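## Task

Scene 1: a vial rests loosely in the right hand's fold between fingers and palm, with the palm turned up. Turn it by rolling it inside that hand until its label points upward as in the goal picture, with no finger or thumb left in contact. Only the right hand may act on it; that hand's wrist camera, camera post and the arm's final link count as part of the hand, and the left arm (including its hand) must not touch the right hand. The task fails if the vial contacts anything else or leaves the hand. To finish: the vial must rest motionless for a moment on the palm, clear of the wrist, camera and post, with the palm facing straight up, and no motor of either hand may show 'moving' or 'overload' or be accumulating toward a shutdown (motors dead from the very start are ignored); then declare completion.

## Robot and tools

Robot: two arms, left_arm and right_arm, each carrying an identical right-handed four-digit hand (index, middle, ring, thumb; 16 motors). The hands are not mirrored. A wrist camera on a post sits on each hand.

Scene frame: origin on the tabletop midway between the arms, +z up, +x out over the table, left_arm on the +y side. Arm names do not match image sides. Result poses (end_effector_position in m, end_effector_quat_wxyz) are in this frame and get less accurate at long reach.

Hand point frame (used for motion commands): the hand point sits in front of the palm where a thumb-index-middle pinch would close. +z runs along the straightened fingers toward the tips, +x across the palm away from the thumb, +y outward from the palm face (the face is at y = -0.062 m). Finger knuckles at z = -0.017 m; straight fingertips reach 0.139 m beyond that, and bending moves tips toward +y. Only the rubber fingertip caps grip well. A rigid mast near the wrist, on the palm side (x +0.05 to +0.10, z -0.16 to -0.11, up to y = +0.06), can collide with things.

execute_actions(actions): actions is a list of actions; each action is a list of up to 15 rows, each row lasting 1/30 s; if fewer than 15 rows are given the final row is repeated to fill the action (0.5 s). An empty list only returns state and images. Every row is one flat list of 48 numbers in [-1, 1], covering both arms: first the left arm's 24, then the right arm's 24, always all 48 even if one arm stays still. Per arm, in order: dx, dy, dz, rx, ry, rz, then index_mcp, index_abd, index_pip, index_dip, middle_mcp, middle_abd, middle_pip, middle_dip, ring_mcp, ring_abd, ring_pip, ring_dip, thumb_cmc, thumb_axl, thumb_mcp, thumb_ipl, current_limit, speed.

The first six are an offset, not a pose: the target relative to the hand point's measured pose when the action began (for a call's first action, the pose last reported), expressed in the hand point's own axes. Each row is relative to that same starting pose, not to the previous row. Scale: 1.0 = 0.6 m for dx, dy, dz and 180 degrees for rx, ry, rz, which form a single rotation vector. Each control step the target is limited to 70 mm and 16 degrees from the current measured pose; after an action the arm continues only to its last limited target, so large moves need several actions. Position wins over orientation if both cannot be met. Arms usually finish a centimetre or more short, mostly low; an elbow may sag each action unless you command back toward the pose you want held.

The 16 hinge numbers are absolute goal angles, linear between the joint's stops. Straight values: finger _mcp +0.75, _abd 0.00, _pip +0.58, _dip +0.70; thumb_cmc +0.71, thumb_axl +0.68, thumb_mcp +0.23, thumb_ipl +0.17. Going toward -1 curls fingers toward the palm (_mcp at the knuckle, _pip middle joint, _dip tip joint), swings _abd away from the thumb, swings the thumb (cmc) from beside the palm to in front of it, rolls the thumb (axl), and bends thumb_mcp/thumb_ipl (toward +z with axl straight; with axl near -0.40 they bend the way cmc swings). current_limit maps -1..+1 to 0..550 mA (floor 11 mA); low values weaken and slow fingers. speed sets set-point rate to (speed+1)/2 of 5.9 rad/s. Initial values: current_limit +0.4, speed -0.6; they persist until changed. A 0 is a real goal; to leave a hand unchanged resend its reported hand_goal, hand_current_limit and hand_speed.

Results: state line per arm; 'Hand target' lines (where each hand point is being driven); 'pose unreachable' (the clearance check altered or blocked that arm's command); step readings, with HELD marking steps where an arm's command was held back. Per hand, 16 entries in motor order: hand_goal, hand_measured, hand_current_ma (positive pushes toward -1), hand_state (moving, goal, blocked, overload). A finger presses only while its goal lies past the object's surface. Repeating hand_goal keeps a grip; sending hand_measured eases it. Current at or above 495 mA accumulates seconds (and decays below); 5 s shuts that motor off for 10 s. MOTOR HOT appears at 85 °C; at 100 °C the arm drops (OVER-TEMPERATURE FAULT). When an arm is stopped, hand commands sent meanwhile are discarded.

zoom_image(camera, region): camera is one of cam_head_left, cam_head_right, cam_high, cam_low, cam_left_wrist, cam_right_wrist (each 504x504); region [x0, y0, x1, y1] in pixels, origin top-left, at most 504 by 504. show_instructions() returns the reference pages (goal picture from the wrist camera). read_manual(section) returns licence text only. finished_scene(scene) ends scene 1 or 2 irreversibly and reports success; the next scene's task comes in its result. The robot holds its last command while you think, so motors keep heating.

Avoid: the vial touching anything but the working hand, or falling; the other arm contacting the working hand; arms striking or pressing each other; knocking objects off the table; sustained high motor current; and ending with the palm tilted. Occasional external nudges may move the vial.

Each tool is called after "Emit:" as name(argument=value, ...), one argument or row to a line, values as JSON.

Reference images:

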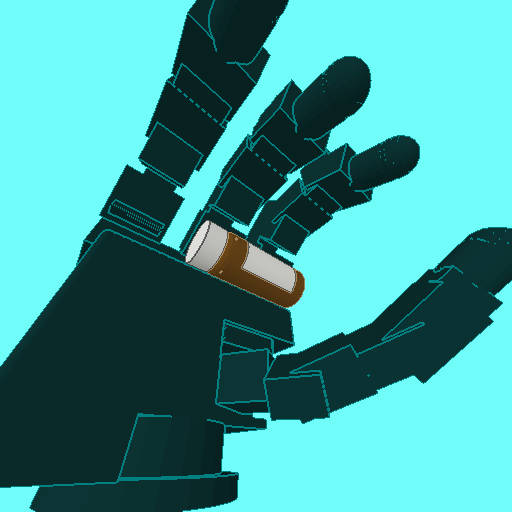

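## Session

Emit:
execute_actions(
  actions=[],
)

Scene clock: 0.00 s.
left_arm: end_effector_position=(+0.3658, +0.7828, +0.6034) hand_goal=(+0.754, +0.000, +0.576, +0.696, +0.754, +0.000, +0.576, +0.696, +0.754, +0.000, +0.576, +0.696, +0.714, +0.678, +0.226, +0.168) hand_measured=(+0.754, +0.000, +0.576, +0.696, +0.754, +0.000, +0.576, +0.696, +0.754, +0.000, +0.576, +0.696, +0.714, +0.678, +0.226, +0.168) hand_current_ma=(+0, +0, +0, +0, +0, +0, +0, +0, +0, +0, +0, +0, +0, +0, +0, +0) hand_state=(goal, overload, goal, goal, goal, goal, goal, goal, goal, goal, goal, goal, goal, goal, goal, goal) hand_current_limit=0.40 hand_speed=-0.60 end_effector_quat_wxyz=(+0.253, +0.254, +0.643, +0.677) | right_arm: end_effector_position=(+0.4023, -0.0961, +0.3887) hand_goal=(+0.046, +0.000, -0.008, +0.280, +0.046, +0.000, -0.008, +0.280, +0.046, +0.000, -0.008, +0.280, -0.104, +0.266, +0.032, -0.018) hand_measured=(+0.060, +0.000, -0.006, +0.282, +0.062, +0.000, -0.006, +0.282, +0.060, +0.000, -0.006, +0.282, -0.090, +0.270, +0.034, -0.016) hand_current_ma=(+85, +0, +14, +12, +86, +0, +14, +13, +85, +0, +14, +14, +77, +26, +12, +12) hand_state=(goal, goal, goal, goal, goal, goal, goal, goal, goal, goal, goal, goal, goal, goal, goal, goal) hand_current_limit=0.40 hand_speed=-0.60 end_effector_quat_wxyz=(+0.317, +0.331, +0.631, +0.626)
Joint positions: left_arm=[ 0.678  1.035  1.081 -0.002 -0.009  0.019] | right_arm=[0.686 1.126 0.595 0.516 0.071 0.015]
Joint velocities: left_arm=[-0.005  0.005 -0.002  0.017 -0.066  0.051] | right_arm=[-0.005  0.005 -0.032 -0.007 -0.022 -0.037]
Motor temperatures (°C, as the motors report them): left_arm=[22 21 23 23 23 20] | right_arm=[22 20 23 20 21 23]
Hand target (left_arm): +0.364, +0.781, +0.621; +0.256, +0.250, +0.634, +0.686
Hand target (right_arm): +0.404, -0.095, +0.411; +0.323, +0.324, +0.617, +0.640

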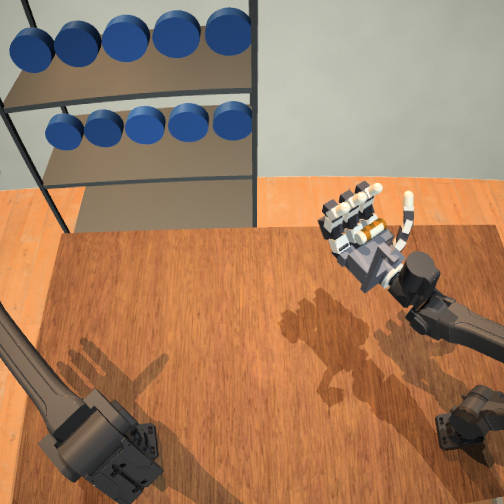

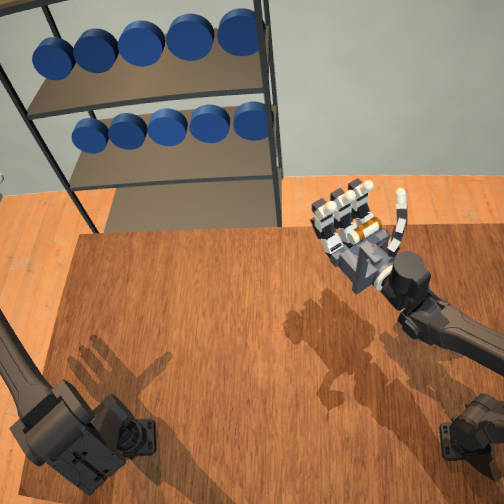

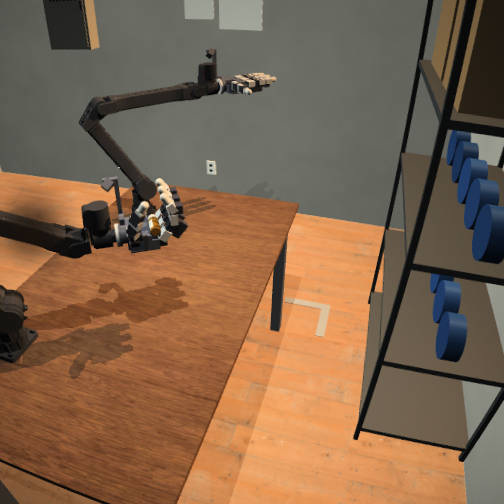

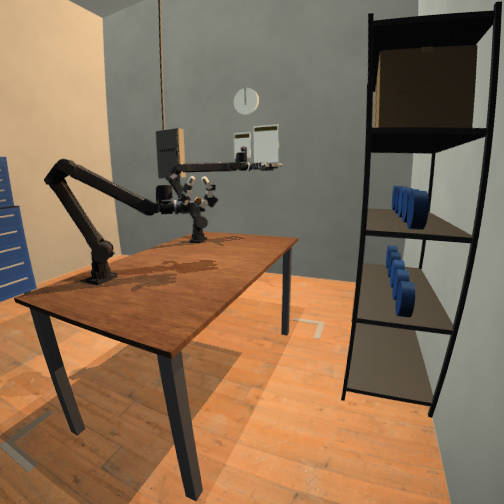

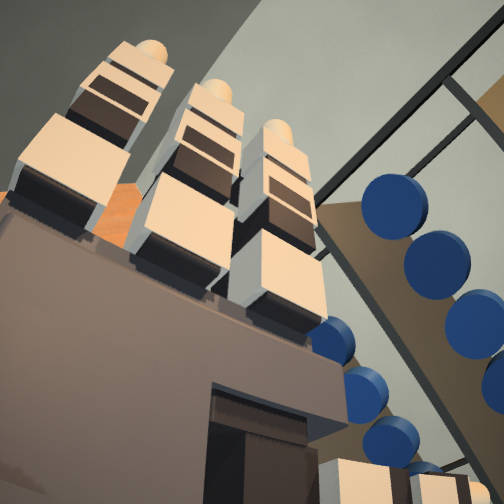

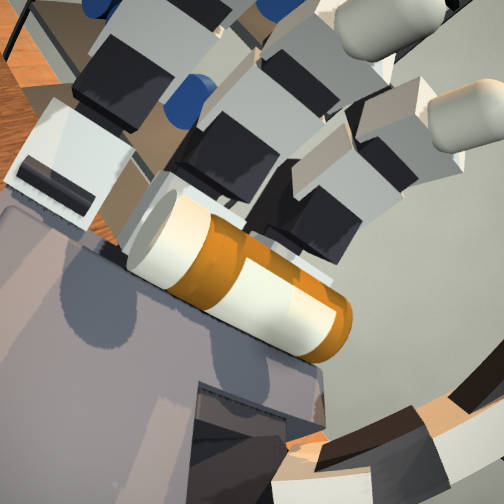

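Emit:
execute_actions(
  actions=[
    [[0,0,0,0,0,0,0.754,0,0.576,0.696,0.754,0,0.576,0.696,0.754,0,0.576,0.696,0.714,0.678,0.226,0.168,0.4,-0.6,0,0,0,0,0,0,0.046,0,-0.008,0.28,0.046,0,-0.23,-0.75,0.046,0,-0.008,0.28,-0.104,0.266,0.032,-0.018,0.4,-0.4]],
    [[0,0,0,0,0,0,0.754,0,0.576,0.696,0.754,0,0.576,0.696,0.754,0,0.576,0.696,0.714,0.678,0.226,0.168,0.4,-0.6,0,0,0,0,0,0,0.046,0,-0.008,0.28,0.046,0,-0.23,-0.75,0.046,0,-0.008,0.28,-0.104,0.266,0.032,-0.018,0.4,-0.4]],
    [[0,0,0,0,0,0,0.754,0,0.576,0.696,0.754,0,0.576,0.696,0.754,0,0.576,0.696,0.714,0.678,0.226,0.168,0.4,-0.6,0,0,0,0,0,0,0.046,0,-0.008,0.28,0.046,0,-0.5,-0.75,0.046,0,-0.008,0.28,-0.104,0.266,0.032,-0.018,0.4,-0.6]],
  ],
)

Scene clock: 2.23 s.
left_arm: end_effector_position=(+0.3658, +0.7828, +0.6034) hand_goal=(+0.754, +0.000, +0.576, +0.696, +0.754, +0.000, +0.576, +0.696, +0.754, +0.000, +0.576, +0.696, +0.714, +0.678, +0.226, +0.168) hand_measured=(+0.764, +0.000, +0.576, +0.696, +0.762, +0.000, +0.576, +0.696, +0.764, +0.000, +0.576, +0.696, +0.722, +0.678, +0.226, +0.168) hand_current_ma=(+52, +0, +4, +0, +52, +0, +5, +0, +52, +0, +4, +0, +50, -4, -1, -2) hand_state=(goal, overload, goal, goal, goal, goal, goal, goal, goal, goal, goal, goal, goal, goal, goal, goal) hand_current_limit=0.40 hand_speed=-0.60 end_effector_quat_wxyz=(+0.253, +0.254, +0.643, +0.677) | right_arm: end_effector_position=(+0.4004, -0.0977, +0.3766) hand_goal=(+0.046, +0.000, -0.008, +0.280, +0.046, +0.000, -0.500, -0.750, +0.046, +0.000, -0.008, +0.280, -0.104, +0.266, +0.032, -0.018) hand_measured=(+0.060, +0.000, -0.006, +0.282, +0.060, +0.000, -0.486, -0.746, +0.060, +0.000, -0.006, +0.282, -0.090, +0.270, +0.034, -0.016) hand_current_ma=(+84, +0, +14, +12, +74, +0, +81, +24, +84, +0, +14, +14, +77, +26, +12, +12) hand_state=(goal, goal, goal, goal, goal, goal, goal, goal, goal, goal, goal, goal, goal, goal, goal, goal) hand_current_limit=0.40 hand_speed=-0.60 end_effector_quat_wxyz=(+0.314, +0.334, +0.638, +0.619)
Joint positions: left_arm=[ 0.678  1.035  1.081 -0.002 -0.009  0.019] | right_arm=[0.686 1.126 0.574 0.516 0.071 0.015]
Joint velocities: left_arm=[-0.005  0.005 -0.017 -0.012  0.007  0.022] | right_arm=[-0.015 -0.015  0.002 -0.007 -0.066 -0.051]
Motor temperatures (°C, as the motors report them): left_arm=[22 21 24 24 23 20] | right_arm=[22 20 24 20 21 23]
Hand target (left_arm): +0.366, +0.783, +0.603; +0.253, +0.254, +0.643, +0.677
Hand target (right_arm): +0.401, -0.097, +0.381; +0.315, +0.333, +0.636, +0.621
Off the commanded pose (left_arm): 0.000 m, 0 deg.
Off the commanded pose (right_arm): 0.004 m, 0 deg.
Step readings (end_effector_position; steps 1 to 15: 1st action; 16 to 30: 2nd action; 31 to 45: 3rd action):
0: left_arm (+0.3658, +0.7828, +0.6034) | right_arm (+0.4023, -0.0961, +0.3887)
1: left_arm (+0.3658, +0.7828, +0.6034) | right_arm (+0.4023, -0.0961, +0.3884)
2: left_arm (+0.3658, +0.7828, +0.6034) | right_arm (+0.4022, -0.0962, +0.3880)
4: left_arm (+0.3658, +0.7828, +0.6034) | right_arm (+0.4020, -0.0964, +0.3865)
8: left_arm (+0.3658, +0.7828, +0.6034) | right_arm (+0.4017, -0.0966, +0.3847)
15: left_arm (+0.3658, +0.7828, +0.6034) | right_arm (+0.4017, -0.0966, +0.3847)
16: left_arm (+0.3658, +0.7828, +0.6034) | right_arm (+0.4016, -0.0967, +0.3843)
17: left_arm (+0.3658, +0.7828, +0.6034) | right_arm (+0.4016, -0.0967, +0.3838)
19: left_arm (+0.3658, +0.7828, +0.6034) | right_arm (+0.4013, -0.0969, +0.3823)
23: left_arm (+0.3658, +0.7828, +0.6034) | right_arm (+0.4010, -0.0971, +0.3805)
30: left_arm (+0.3658, +0.7828, +0.6034) | right_arm (+0.4010, -0.0971, +0.3805)
31: left_arm (+0.3658, +0.7828, +0.6034) | right_arm (+0.4010, -0.0972, +0.3803)
32: left_arm (+0.3658, +0.7828, +0.6034) | right_arm (+0.4009, -0.0972, +0.3799)
34: left_arm (+0.3658, +0.7828, +0.6034) | right_arm (+0.4007, -0.0974, +0.3783)
38: left_arm (+0.3658, +0.7828, +0.6034) | right_arm (+0.4004, -0.0977, +0.3766)
45: end_effector_position above

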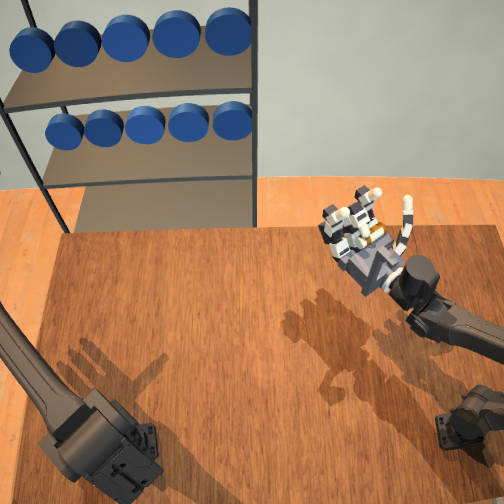

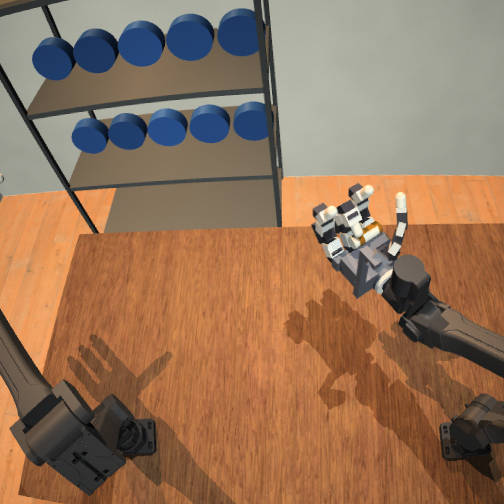

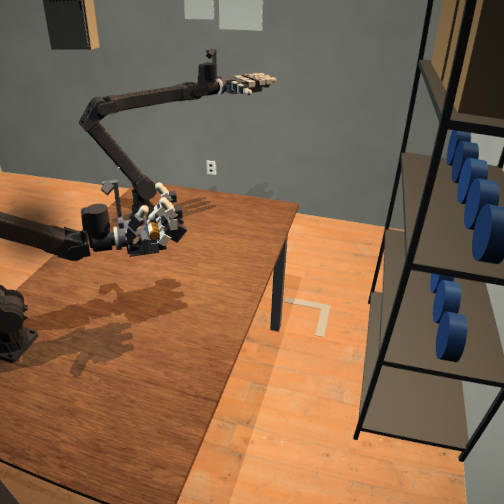

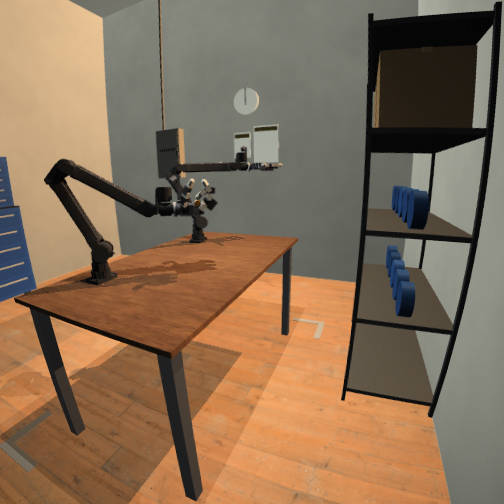

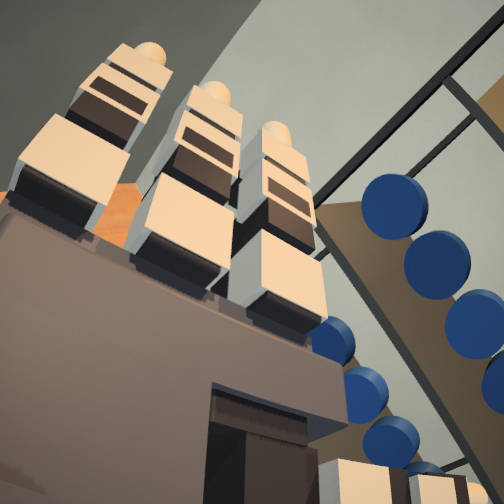

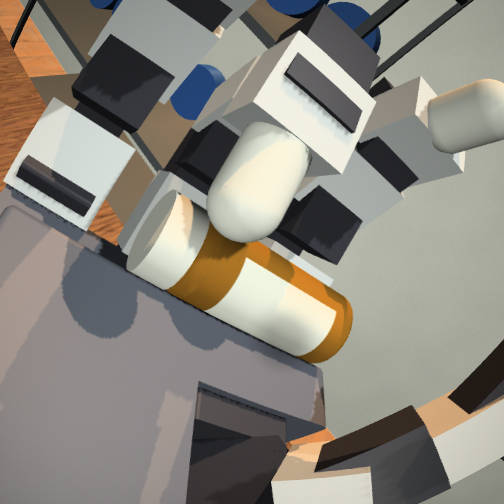

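Emit:
execute_actions(
  actions=[
    [[0,0,0,0,0,0,0.754,0,0.576,0.696,0.754,0,0.576,0.696,0.754,0,0.576,0.696,0.714,0.678,0.226,0.168,0.4,-0.6,0,0.007,0,-0.002,0,0,0.046,0,-0.008,0.28,0.046,0,-0.65,-0.7,0.046,0,-0.008,0.28,-0.104,0.266,0.032,-0.018,0.4,-0.6]],
    [[0,0,0,0,0,0,0.754,0,0.576,0.696,0.754,0,0.576,0.696,0.754,0,0.576,0.696,0.714,0.678,0.226,0.168,0.4,-0.6,0,0.007,0,-0.002,0,0,0.046,0,-0.008,0.28,0.2,0,-0.7,-0.7,0.046,0,-0.008,0.28,-0.104,0.266,0.032,-0.018,0.4,-0.8]],
  ],
)

Scene clock: 3.53 s.
left_arm: end_effector_position=(+0.3658, +0.7828, +0.6034) hand_goal=(+0.754, +0.000, +0.576, +0.696, +0.754, +0.000, +0.576, +0.696, +0.754, +0.000, +0.576, +0.696, +0.714, +0.678, +0.226, +0.168) hand_measured=(+0.764, +0.000, +0.576, +0.696, +0.762, +0.000, +0.576, +0.696, +0.764, +0.000, +0.576, +0.696, +0.722, +0.678, +0.226, +0.168) hand_current_ma=(+52, +0, +4, +0, +52, +0, +5, +0, +52, +0, +4, +0, +50, -4, -1, -2) hand_state=(goal, overload, goal, goal, goal, goal, goal, goal, goal, goal, goal, goal, goal, goal, goal, goal) hand_current_limit=0.40 hand_speed=-0.60 end_effector_quat_wxyz=(+0.253, +0.254, +0.643, +0.677) | right_arm: end_effector_position=(+0.4004, -0.0977, +0.3766) hand_goal=(+0.046, +0.000, -0.008, +0.280, +0.200, +0.000, -0.700, -0.700, +0.046, +0.000, -0.008, +0.280, -0.104, +0.266, +0.032, -0.018) hand_measured=(+0.060, +0.000, -0.006, +0.282, +0.210, +0.000, -0.566, -0.676, +0.060, +0.000, -0.006, +0.282, -0.090, +0.270, +0.034, -0.016) hand_current_ma=(+84, +0, +14, +12, +51, +0, +383, +128, +84, +0, +14, +14, +77, +26, +12, +12) hand_state=(goal, goal, goal, goal, goal, goal, blocked, blocked, goal, goal, goal, goal, goal, goal, goal, goal) hand_current_limit=0.40 hand_speed=-0.80 end_effector_quat_wxyz=(+0.314, +0.334, +0.638, +0.619)
Joint positions: left_arm=[ 0.678  1.035  1.081 -0.002 -0.009  0.019] | right_arm=[0.686 1.126 0.574 0.516 0.071 0.015]
Joint velocities: left_arm=[-0.005 -0.015 -0.012 -0.007 -0.007  0.022] | right_arm=[-0.005 -0.005 -0.017  0.012 -0.095  0.007]
Motor temperatures (°C, as the motors report them): left_arm=[22 21 24 24 23 20] | right_arm=[22 20 24 20 21 23]
Hand target (left_arm): +0.366, +0.783, +0.603; +0.253, +0.254, +0.643, +0.677
Hand target (right_arm): +0.400, -0.098, +0.381; +0.315, +0.333, +0.636, +0.621
Off the commanded pose (left_arm): 0.000 m, 0 deg.
Off the commanded pose (right_arm): 0.004 m, 0 deg.
Step readings (end_effector_position; steps 1 to 15: 1st action; 16 to 30: 2nd action):
0: left_arm (+0.3658, +0.7828, +0.6034) | right_arm (+0.4004, -0.0977, +0.3766)
1: left_arm (+0.3658, +0.7828, +0.6034) | right_arm (+0.4004, -0.0977, +0.3766)
2: left_arm (+0.3658, +0.7828, +0.6034) | right_arm (+0.4004, -0.0977, +0.3766)
4: left_arm (+0.3658, +0.7828, +0.6034) | right_arm (+0.4004, -0.0977, +0.3766)
8: left_arm (+0.3658, +0.7828, +0.6034) | right_arm (+0.4004, -0.0977, +0.3766)
15: left_arm (+0.3658, +0.7828, +0.6034) | right_arm (+0.4004, -0.0977, +0.3766)
16: left_arm (+0.3658, +0.7828, +0.6034) | right_arm (+0.4004, -0.0977, +0.3766)
17: left_arm (+0.3658, +0.7828, +0.6034) | right_arm (+0.4004, -0.0977, +0.3766)
19: left_arm (+0.3658, +0.7828, +0.6034) | right_arm (+0.4004, -0.0977, +0.3766)
23: left_arm (+0.3658, +0.7828, +0.6034) | right_arm (+0.4004, -0.0977, +0.3766)
30: end_effector_position above

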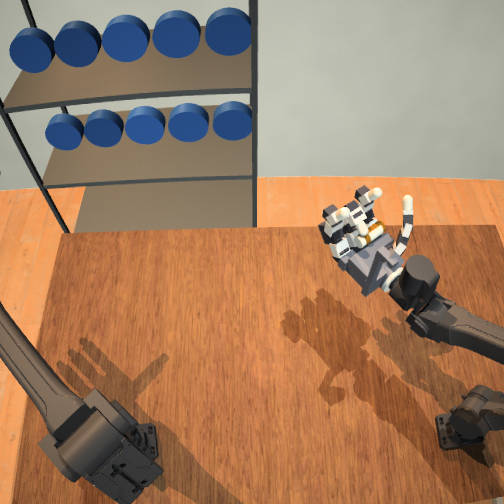

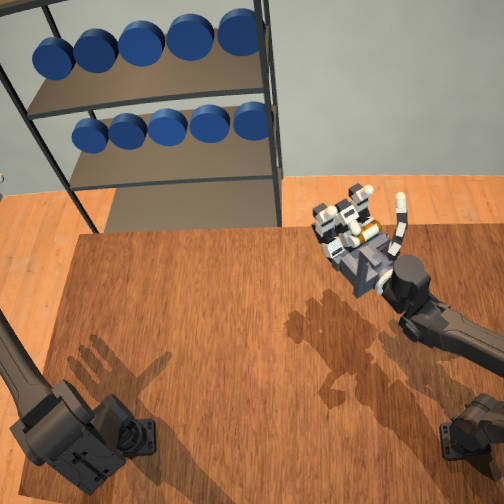

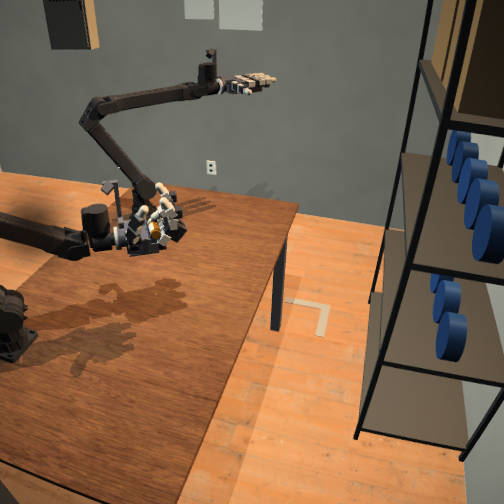

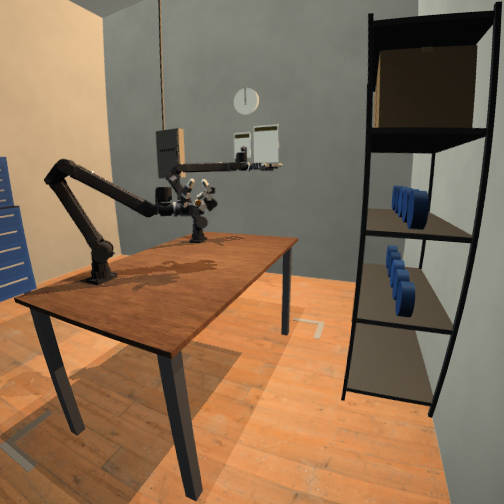

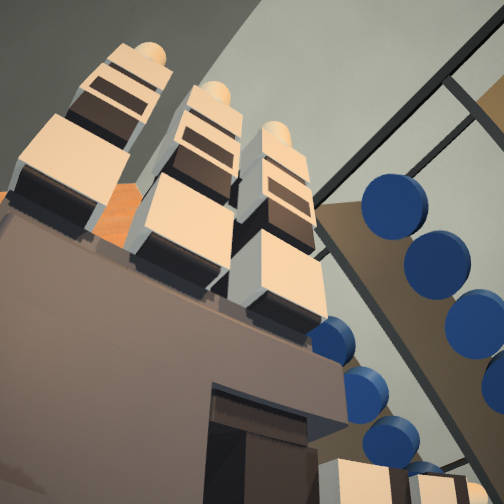

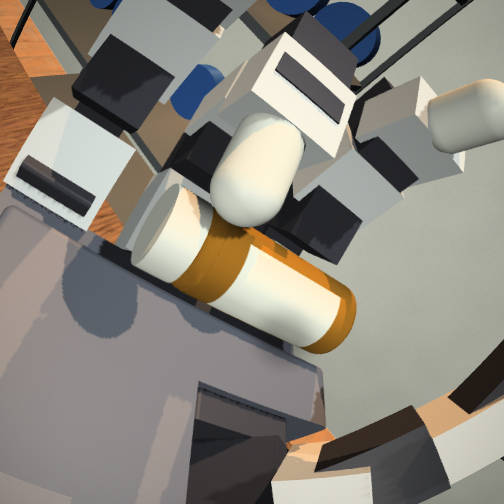

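Emit:
execute_actions(
  actions=[
    [[0,0,0,0,0,0,0.754,0,0.576,0.696,0.754,0,0.576,0.696,0.754,0,0.576,0.696,0.714,0.678,0.226,0.168,0.4,-0.6,0,0.007,0,-0.002,0,0,0.046,0,-0.008,0.28,0.2,0,-0.4,-0.55,0.046,0,-0.008,0.28,-0.104,0.266,0.032,-0.018,0.4,-0.6]],
    [[0,0,0,0,0,0,0.754,0,0.576,0.696,0.754,0,0.576,0.696,0.754,0,0.576,0.696,0.714,0.678,0.226,0.168,0.4,-0.6,0,0.007,0,-0.002,0,0,0.046,0,-0.008,0.28,0.046,0,-0.45,-0.5,0.046,0,-0.008,0.28,-0.104,0.266,0.032,-0.018,0.4,-0.6]],
    [[0,0,0,0,0,0,0.754,0,0.576,0.696,0.754,0,0.576,0.696,0.754,0,0.576,0.696,0.714,0.678,0.226,0.168,0.4,-0.6,0,0.007,0,-0.002,0,0,0.046,0,-0.008,0.28,0.046,0,-0.8,-0.5,0.046,0,-0.008,0.28,-0.104,0.266,0.032,-0.018,0.4,-0.6]],
    [[0,0,0,0,0,0,0.754,0,0.576,0.696,0.754,0,0.576,0.696,0.754,0,0.576,0.696,0.714,0.678,0.226,0.168,0.4,-0.6,0,0.007,0,-0.002,0,0,0.046,0,-0.008,0.28,0.2,0,-0.8,-0.6,0.046,0,-0.008,0.28,-0.104,0.266,0.032,-0.018,0.4,-0.8]],
    [[0,0,0,0,0,0,0.754,0,0.576,0.696,0.754,0,0.576,0.696,0.754,0,0.576,0.696,0.714,0.678,0.226,0.168,0.4,-0.6,0,0.007,0,-0.002,0,0,0.046,0,-0.008,0.28,0.3,0,-0.8,-0.7,0.046,0,-0.008,0.28,-0.104,0.266,0.032,-0.018,0.4,-0.8]],
  ],
)

Scene clock: 7.97 s.
left_arm: end_effector_position=(+0.3658, +0.7828, +0.6034) hand_goal=(+0.754, +0.000, +0.576, +0.696, +0.754, +0.000, +0.576, +0.696, +0.754, +0.000, +0.576, +0.696, +0.714, +0.678, +0.226, +0.168) hand_measured=(+0.764, +0.000, +0.576, +0.696, +0.762, +0.000, +0.576, +0.696, +0.764, +0.000, +0.576, +0.696, +0.722, +0.678, +0.226, +0.168) hand_current_ma=(+52, +0, +4, +0, +52, +0, +5, +0, +52, +0, +4, +0, +50, -4, -1, -2) hand_state=(goal, overload, goal, goal, goal, goal, goal, goal, goal, goal, goal, goal, goal, goal, goal, goal) hand_current_limit=0.40 hand_speed=-0.60 end_effector_quat_wxyz=(+0.253, +0.254, +0.643, +0.677) | right_arm: end_effector_position=(+0.4004, -0.0977, +0.3766) hand_goal=(+0.046, +0.000, -0.008, +0.280, +0.300, +0.000, -0.800, -0.700, +0.046, +0.000, -0.008, +0.280, -0.104, +0.266, +0.032, -0.018) hand_measured=(+0.060, +0.000, -0.006, +0.282, +0.310, +0.002, -0.662, -0.530, +0.060, +0.000, -0.006, +0.282, -0.090, +0.270, +0.034, -0.016) hand_current_ma=(+84, +0, +14, +12, +58, +5, +385, +385, +84, +0, +14, +14, +77, +26, +12, +12) hand_state=(goal, goal, goal, goal, goal, goal, blocked, blocked, goal, goal, goal, goal, goal, goal, goal, goal) hand_current_limit=0.40 hand_speed=-0.80 end_effector_quat_wxyz=(+0.314, +0.334, +0.638, +0.619)
Joint positions: left_arm=[ 0.678  1.035  1.081 -0.002 -0.009  0.019] | right_arm=[0.686 1.126 0.574 0.516 0.071 0.015]
Joint velocities: left_arm=[-0.005 -0.005 -0.007  0.002  0.051 -0.081] | right_arm=[-0.005  0.015  0.032 -0.017 -0.037 -0.022]
Motor temperatures (°C, as the motors report them): left_arm=[22 21 25 24 23 20] | right_arm=[22 20 26 20 21 23]
Hand target (left_arm): +0.366, +0.783, +0.603; +0.253, +0.254, +0.643, +0.677
Hand target (right_arm): +0.400, -0.098, +0.381; +0.315, +0.333, +0.636, +0.621
Off the commanded pose (left_arm): 0.000 m, 0 deg.
Off the commanded pose (right_arm): 0.004 m, 0 deg.
Step readings (end_effector_position; steps 1 to 15: 1st action; 16 to 30: 2nd action; 31 to 45: 3rd action; 46 to 60: 4th action; 61 to 75: 5th action):
0: left_arm (+0.3658, +0.7828, +0.6034) | right_arm (+0.4004, -0.0977, +0.3766)
1: left_arm (+0.3658, +0.7828, +0.6034) | right_arm (+0.4004, -0.0977, +0.3766)
2: left_arm (+0.3658, +0.7828, +0.6034) | right_arm (+0.4004, -0.0977, +0.3766)
4: left_arm (+0.3658, +0.7828, +0.6034) | right_arm (+0.4004, -0.0977, +0.3766)
8: left_arm (+0.3658, +0.7828, +0.6034) | right_arm (+0.4004, -0.0977, +0.3766)
15: left_arm (+0.3658, +0.7828, +0.6034) | right_arm (+0.4004, -0.0977, +0.3766)
16: left_arm (+0.3658, +0.7828, +0.6034) | right_arm (+0.4004, -0.0977, +0.3766)
17: left_arm (+0.3658, +0.7828, +0.6034) | right_arm (+0.4004, -0.0977, +0.3766)
19: left_arm (+0.3658, +0.7828, +0.6034) | right_arm (+0.4004, -0.0977, +0.3766)
23: left_arm (+0.3658, +0.7828, +0.6034) | right_arm (+0.4004, -0.0977, +0.3766)
30: left_arm (+0.3658, +0.7828, +0.6034) | right_arm (+0.4004, -0.0977, +0.3766)
31: left_arm (+0.3658, +0.7828, +0.6034) | right_arm (+0.4004, -0.0977, +0.3766)
32: left_arm (+0.3658, +0.7828, +0.6034) | right_arm (+0.4004, -0.0977, +0.3766)
34: left_arm (+0.3658, +0.7828, +0.6034) | right_arm (+0.4004, -0.0977, +0.3766)
38: left_arm (+0.3658, +0.7828, +0.6034) | right_arm (+0.4004, -0.0977, +0.3766)
45: left_arm (+0.3658, +0.7828, +0.6034) | right_arm (+0.4004, -0.0977, +0.3766)
46: left_arm (+0.3658, +0.7828, +0.6034) | right_arm (+0.4004, -0.0977, +0.3766)
47: left_arm (+0.3658, +0.7828, +0.6034) | right_arm (+0.4004, -0.0977, +0.3766)
49: left_arm (+0.3658, +0.7828, +0.6034) | right_arm (+0.4004, -0.0977, +0.3766)
53: left_arm (+0.3658, +0.7828, +0.6034) | right_arm (+0.4004, -0.0977, +0.3766)
60: left_arm (+0.3658, +0.7828, +0.6034) | right_arm (+0.4004, -0.0977, +0.3766)
61: left_arm (+0.3658, +0.7828, +0.6034) | right_arm (+0.4004, -0.0977, +0.3766)
62: left_arm (+0.3658, +0.7828, +0.6034) | right_arm (+0.4004, -0.0977, +0.3766)
64: left_arm (+0.3658, +0.7828, +0.6034) | right_arm (+0.4004, -0.0977, +0.3766)
68: left_arm (+0.3658, +0.7828, +0.6034) | right_arm (+0.4004, -0.0977, +0.3766)
75: end_effector_position above

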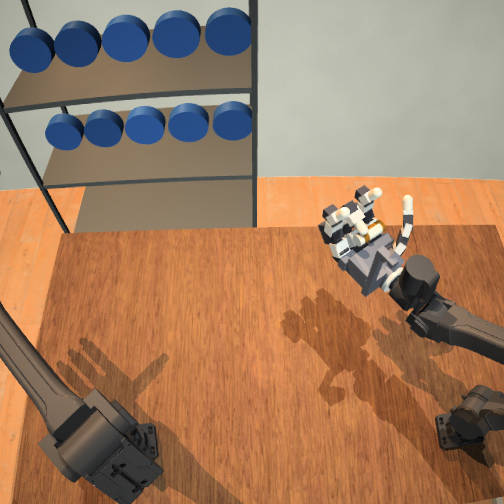

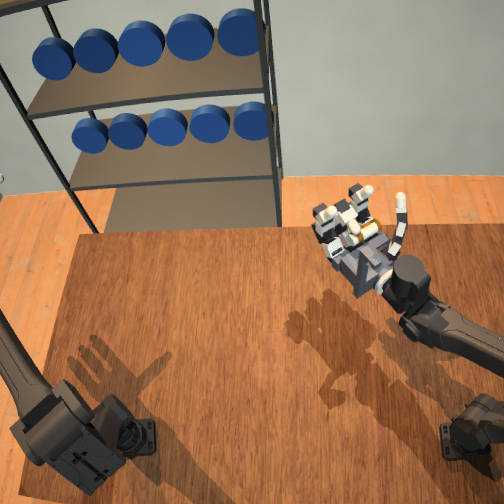

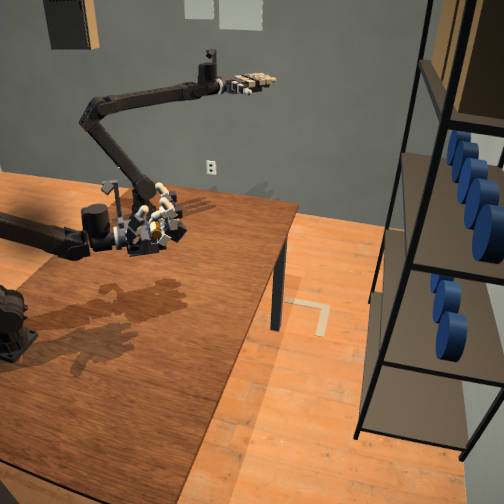

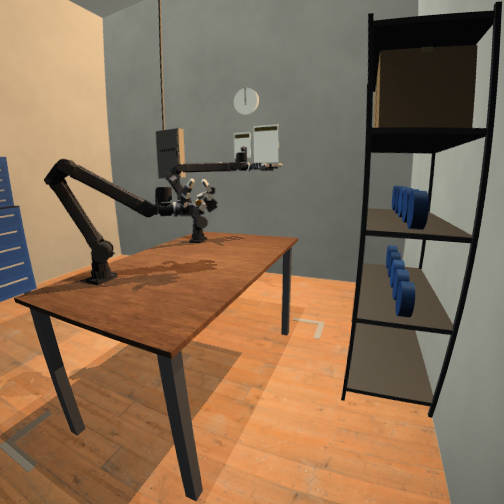

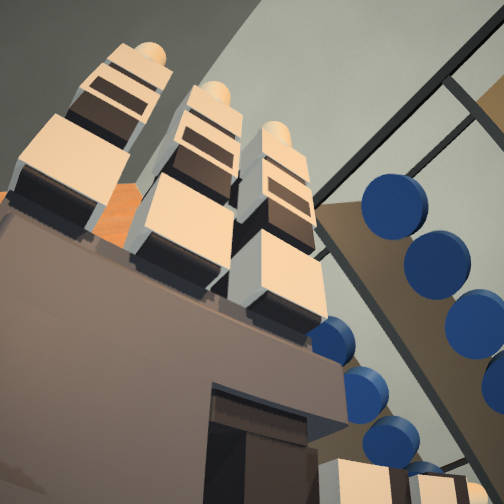

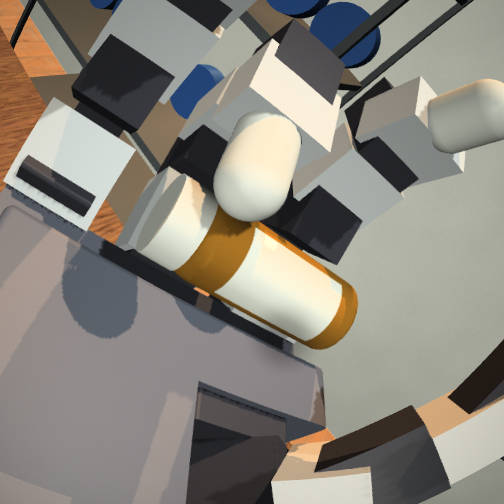

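Emit:
execute_actions(
  actions=[
    [[0,0,0,0,0,0,0.754,0,0.576,0.696,0.754,0,0.576,0.696,0.754,0,0.576,0.696,0.714,0.678,0.226,0.168,0.4,-0.6,0,0.007,0,-0.002,0,0,0.046,0,-0.008,0.28,0.3,0,-0.45,-0.4,0.046,0,-0.008,0.28,-0.104,0.266,0.032,-0.018,0.4,-0.6]],
    [[0,0,0,0,0,0,0.754,0,0.576,0.696,0.754,0,0.576,0.696,0.754,0,0.576,0.696,0.714,0.678,0.226,0.168,0.4,-0.6,0,0.007,0,-0.002,0,0,0.046,0,-0.008,0.28,0.046,0,-0.5,-0.3,0.046,0,-0.008,0.28,-0.104,0.266,0.032,-0.018,0.4,-0.6]],
    [[0,0,0,0,0,0,0.754,0,0.576,0.696,0.754,0,0.576,0.696,0.754,0,0.576,0.696,0.714,0.678,0.226,0.168,0.4,-0.6,0,0.007,0,-0.002,0,0,0.046,0,-0.008,0.28,0.046,0,-0.95,-0.3,0.046,0,-0.008,0.28,-0.104,0.266,0.032,-0.018,0.4,-0.4]],
  ],
)

Emit:
execute_actions(
  actions=[
    [[0,0,0,0,0,0,0.754,0,0.576,0.696,0.754,0,0.576,0.696,0.754,0,0.576,0.696,0.714,0.678,0.226,0.168,0.4,-0.6,0,0.007,0,-0.002,0,0,0.046,0,-0.008,0.28,0.2,0,-0.95,-0.3,0.046,0,-0.008,0.28,-0.104,0.266,0.032,-0.018,0.4,-0.8]],
    [[0,0,0,0,0,0,0.754,0,0.576,0.696,0.754,0,0.576,0.696,0.754,0,0.576,0.696,0.714,0.678,0.226,0.168,0.4,-0.6,0,0.007,0,-0.002,0,0,0.046,0,-0.008,0.28,0.35,0,-0.95,-0.3,0.046,0,-0.008,0.28,-0.104,0.266,0.032,-0.018,0.4,-0.8]],
  ],
)

Scene clock: 9.80 s.
left_arm: end_effector_position=(+0.3658, +0.7828, +0.6034) hand_goal=(+0.754, +0.000, +0.576, +0.696, +0.754, +0.000, +0.576, +0.696, +0.754, +0.000, +0.576, +0.696, +0.714, +0.678, +0.226, +0.168) hand_measured=(+0.764, +0.000, +0.576, +0.696, +0.762, +0.000, +0.576, +0.696, +0.764, +0.000, +0.576, +0.696, +0.722, +0.678, +0.226, +0.168) hand_current_ma=(+52, +0, +4, +0, +52, +0, +5, +0, +52, +0, +4, +0, +50, -4, -1, -2) hand_state=(goal, overload, goal, goal, goal, goal, goal, goal, goal, goal, goal, goal, goal, goal, goal, goal) hand_current_limit=0.40 hand_speed=-0.60 end_effector_quat_wxyz=(+0.253, +0.254, +0.643, +0.677) | right_arm: end_effector_position=(+0.4004, -0.0977, +0.3766) hand_goal=(+0.046, +0.000, -0.008, +0.280, +0.046, +0.000, -0.950, -0.300, +0.046, +0.000, -0.008, +0.280, -0.104, +0.266, +0.032, -0.018) hand_measured=(+0.060, +0.000, -0.006, +0.282, +0.060, +0.002, -0.800, -0.284, +0.060, +0.000, -0.006, +0.282, -0.090, +0.270, +0.034, -0.016) hand_current_ma=(+84, +0, +14, +12, +78, +5, +379, +91, +84, +0, +14, +14, +77, +26, +12, +12) hand_state=(goal, goal, goal, goal, goal, goal, moving, moving, goal, goal, goal, goal, goal, goal, goal, goal) hand_current_limit=0.40 hand_speed=-0.40 end_effector_quat_wxyz=(+0.314, +0.334, +0.638, +0.619)
Joint positions: left_arm=[ 0.678  1.035  1.081 -0.002 -0.009  0.019] | right_arm=[0.686 1.126 0.574 0.516 0.071 0.015]
Joint velocities: left_arm=[-0.005 -0.015 -0.002 -0.007  0.022  0.066] | right_arm=[ 0.005 -0.005 -0.027  0.017  0.007 -0.037]
Motor temperatures (°C, as the motors report them): left_arm=[22 21 26 24 23 20] | right_arm=[22 20 26 20 21 23]
Hand target (left_arm): +0.366, +0.783, +0.603; +0.253, +0.254, +0.643, +0.677
Hand target (right_arm): +0.400, -0.098, +0.381; +0.315, +0.333, +0.636, +0.621
Off the commanded pose (left_arm): 0.000 m, 0 deg.
Off the commanded pose (right_arm): 0.004 m, 0 deg.
Step readings (end_effector_position; steps 1 to 15: 1st action; 16 to 30: 2nd action; 31 to 45: 3rd action):
0: left_arm (+0.3658, +0.7828, +0.6034) | right_arm (+0.4004, -0.0977, +0.3766)
1: left_arm (+0.3658, +0.7828, +0.6034) | right_arm (+0.4004, -0.0977, +0.3766)
2: left_arm (+0.3658, +0.7828, +0.6034) | right_arm (+0.4004, -0.0977, +0.3766)
4: left_arm (+0.3658, +0.7828, +0.6034) | right_arm (+0.4004, -0.0977, +0.3766)
8: left_arm (+0.3658, +0.7828, +0.6034) | right_arm (+0.4004, -0.0977, +0.3766)
15: left_arm (+0.3658, +0.7828, +0.6034) | right_arm (+0.4004, -0.0977, +0.3766)
16: left_arm (+0.3658, +0.7828, +0.6034) | right_arm (+0.4004, -0.0977, +0.3766)
17: left_arm (+0.3658, +0.7828, +0.6034) | right_arm (+0.4004, -0.0977, +0.3766)
19: left_arm (+0.3658, +0.7828, +0.6034) | right_arm (+0.4004, -0.0977, +0.3766)
23: left_arm (+0.3658, +0.7828, +0.6034) | right_arm (+0.4004, -0.0977, +0.3766)
30: left_arm (+0.3658, +0.7828, +0.6034) | right_arm (+0.4004, -0.0977, +0.3766)
31: left_arm (+0.3658, +0.7828, +0.6034) | right_arm (+0.4004, -0.0977, +0.3766)
32: left_arm (+0.3658, +0.7828, +0.6034) | right_arm (+0.4004, -0.0977, +0.3766)
34: left_arm (+0.3658, +0.7828, +0.6034) | right_arm (+0.4004, -0.0977, +0.3766)
38: left_arm (+0.3658, +0.7828, +0.6034) | right_arm (+0.4004, -0.0977, +0.3766)
45: end_effector_position above

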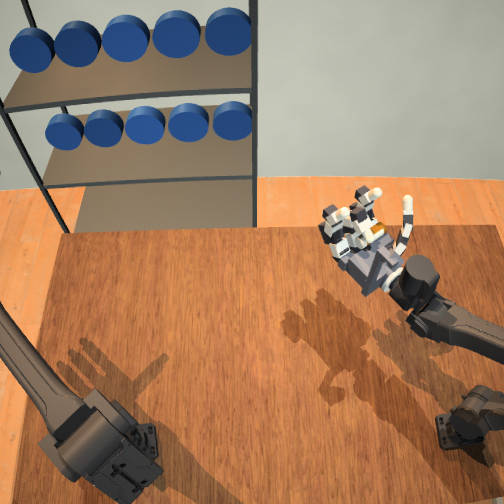

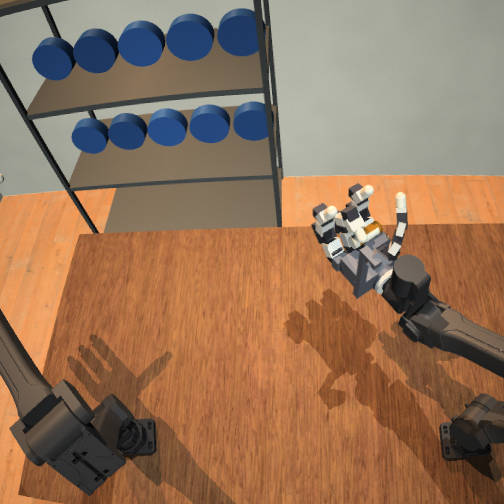

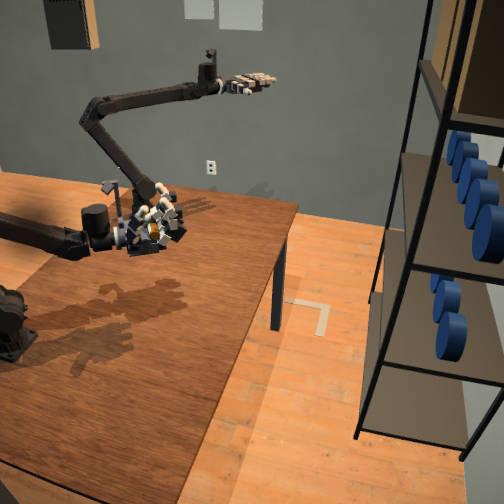

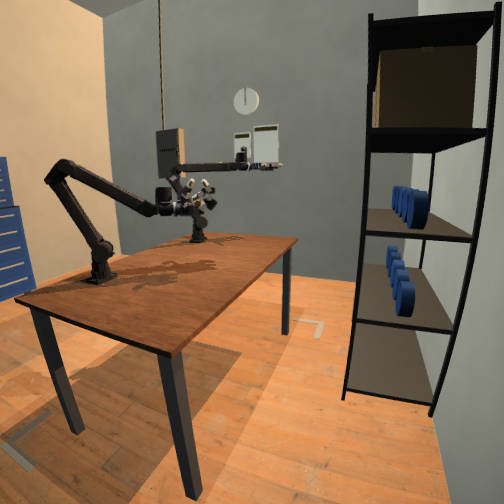

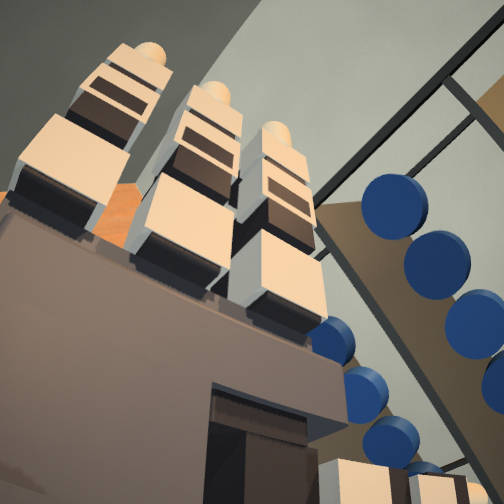

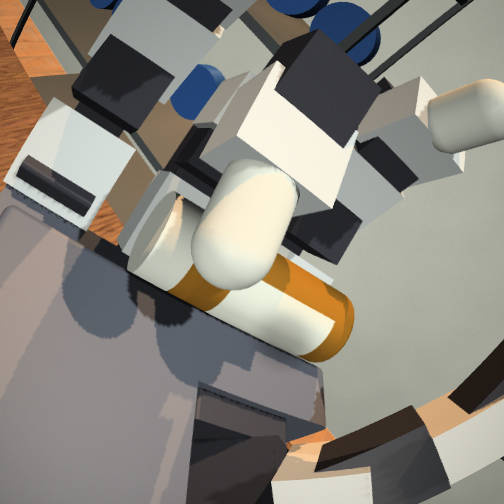

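Scene clock: 10.80 s.
left_arm: end_effector_position=(+0.3658, +0.7828, +0.6034) hand_goal=(+0.754, +0.000, +0.576, +0.696, +0.754, +0.000, +0.576, +0.696, +0.754, +0.000, +0.576, +0.696, +0.714, +0.678, +0.226, +0.168) hand_measured=(+0.764, +0.000, +0.576, +0.696, +0.762, +0.000, +0.576, +0.696, +0.764, +0.000, +0.576, +0.696, +0.722, +0.678, +0.226, +0.168) hand_current_ma=(+52, +0, +4, +0, +52, +0, +5, +0, +52, +0, +4, +0, +50, -4, -1, -2) hand_state=(goal, overload, goal, goal, goal, goal, goal, goal, goal, goal, goal, goal, goal, goal, goal, goal) hand_current_limit=0.40 hand_speed=-0.60 end_effector_quat_wxyz=(+0.253, +0.254, +0.643, +0.677) | right_arm: end_effector_position=(+0.4004, -0.0977, +0.3766) hand_goal=(+0.046, +0.000, -0.008, +0.280, +0.350, +0.000, -0.950, -0.300, +0.046, +0.000, -0.008, +0.280, -0.104, +0.266, +0.032, -0.018) hand_measured=(+0.060, +0.000, -0.006, +0.282, +0.358, +0.002, -0.838, -0.274, +0.060, +0.000, -0.006, +0.282, -0.090, +0.270, +0.034, -0.016) hand_current_ma=(+84, +0, +14, +12, +46, +5, +385, +128, +84, +0, +14, +14, +77, +26, +12, +12) hand_state=(goal, goal, goal, goal, goal, goal, blocked, blocked, goal, goal, goal, goal, goal, goal, goal, goal) hand_current_limit=0.40 hand_speed=-0.80 end_effector_quat_wxyz=(+0.314, +0.334, +0.638, +0.619)
Joint positions: left_arm=[ 0.678  1.035  1.081 -0.002 -0.009  0.019] | right_arm=[0.686 1.126 0.574 0.516 0.071 0.015]
Joint velocities: left_arm=[-0.005 -0.005  0.002  0.012 -0.051 -0.051] | right_arm=[-0.005 -0.005 -0.002 -0.002  0.022 -0.022]
Motor temperatures (°C, as the motors report them): left_arm=[22 21 26 24 23 20] | right_arm=[22 20 26 20 21 23]
Hand target (left_arm): +0.366, +0.783, +0.603; +0.253, +0.254, +0.643, +0.677
Hand target (right_arm): +0.400, -0.098, +0.381; +0.315, +0.333, +0.636, +0.621
Off the commanded pose (left_arm): 0.000 m, 0 deg.
Off the commanded pose (right_arm): 0.004 m, 0 deg.
Step readings (end_effector_position; steps 1 to 15: 1st action; 16 to 30: 2nd action):
0: left_arm (+0.3658, +0.7828, +0.6034) | right_arm (+0.4004, -0.0977, +0.3766)
1: left_arm (+0.3658, +0.7828, +0.6034) | right_arm (+0.4004, -0.0977, +0.3766)
2: left_arm (+0.3658, +0.7828, +0.6034) | right_arm (+0.4004, -0.0977, +0.3766)
4: left_arm (+0.3658, +0.7828, +0.6034) | right_arm (+0.4004, -0.0977, +0.3766)
8: left_arm (+0.3658, +0.7828, +0.6034) | right_arm (+0.4004, -0.0977, +0.3766)
15: left_arm (+0.3658, +0.7828, +0.6034) | right_arm (+0.4004, -0.0977, +0.3766)
16: left_arm (+0.3658, +0.7828, +0.6034) | right_arm (+0.4004, -0.0977, +0.3766)
17: left_arm (+0.3658, +0.7828, +0.6034) | right_arm (+0.4004, -0.0977, +0.3766)
19: left_arm (+0.3658, +0.7828, +0.6034) | right_arm (+0.4004, -0.0977, +0.3766)
23: left_arm (+0.3658, +0.7828, +0.6034) | right_arm (+0.4004, -0.0977, +0.3766)
30: end_effector_position above

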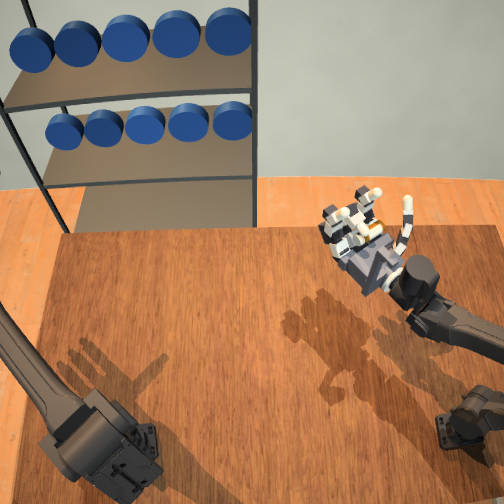

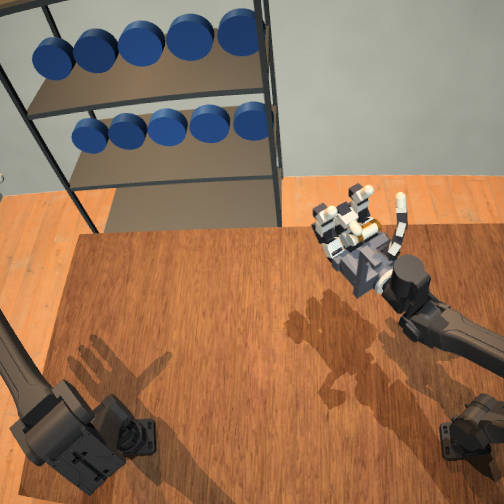

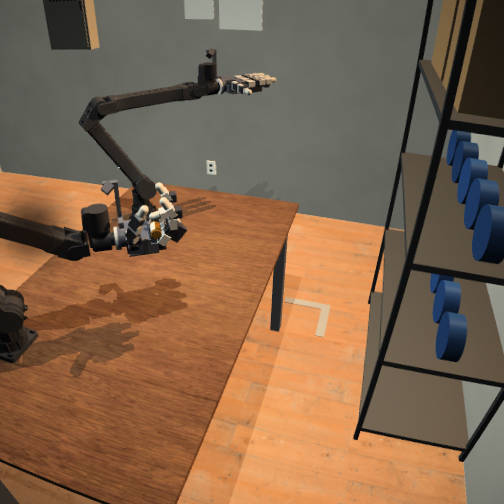

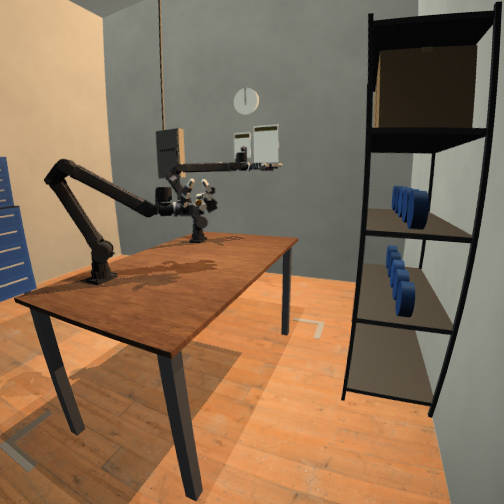

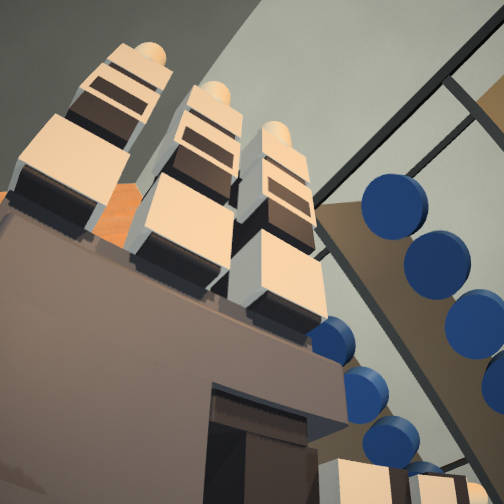

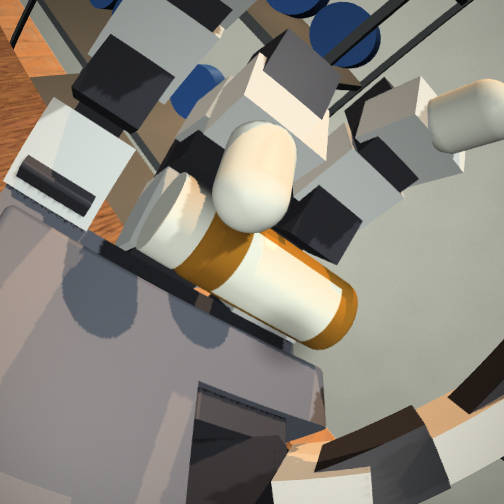

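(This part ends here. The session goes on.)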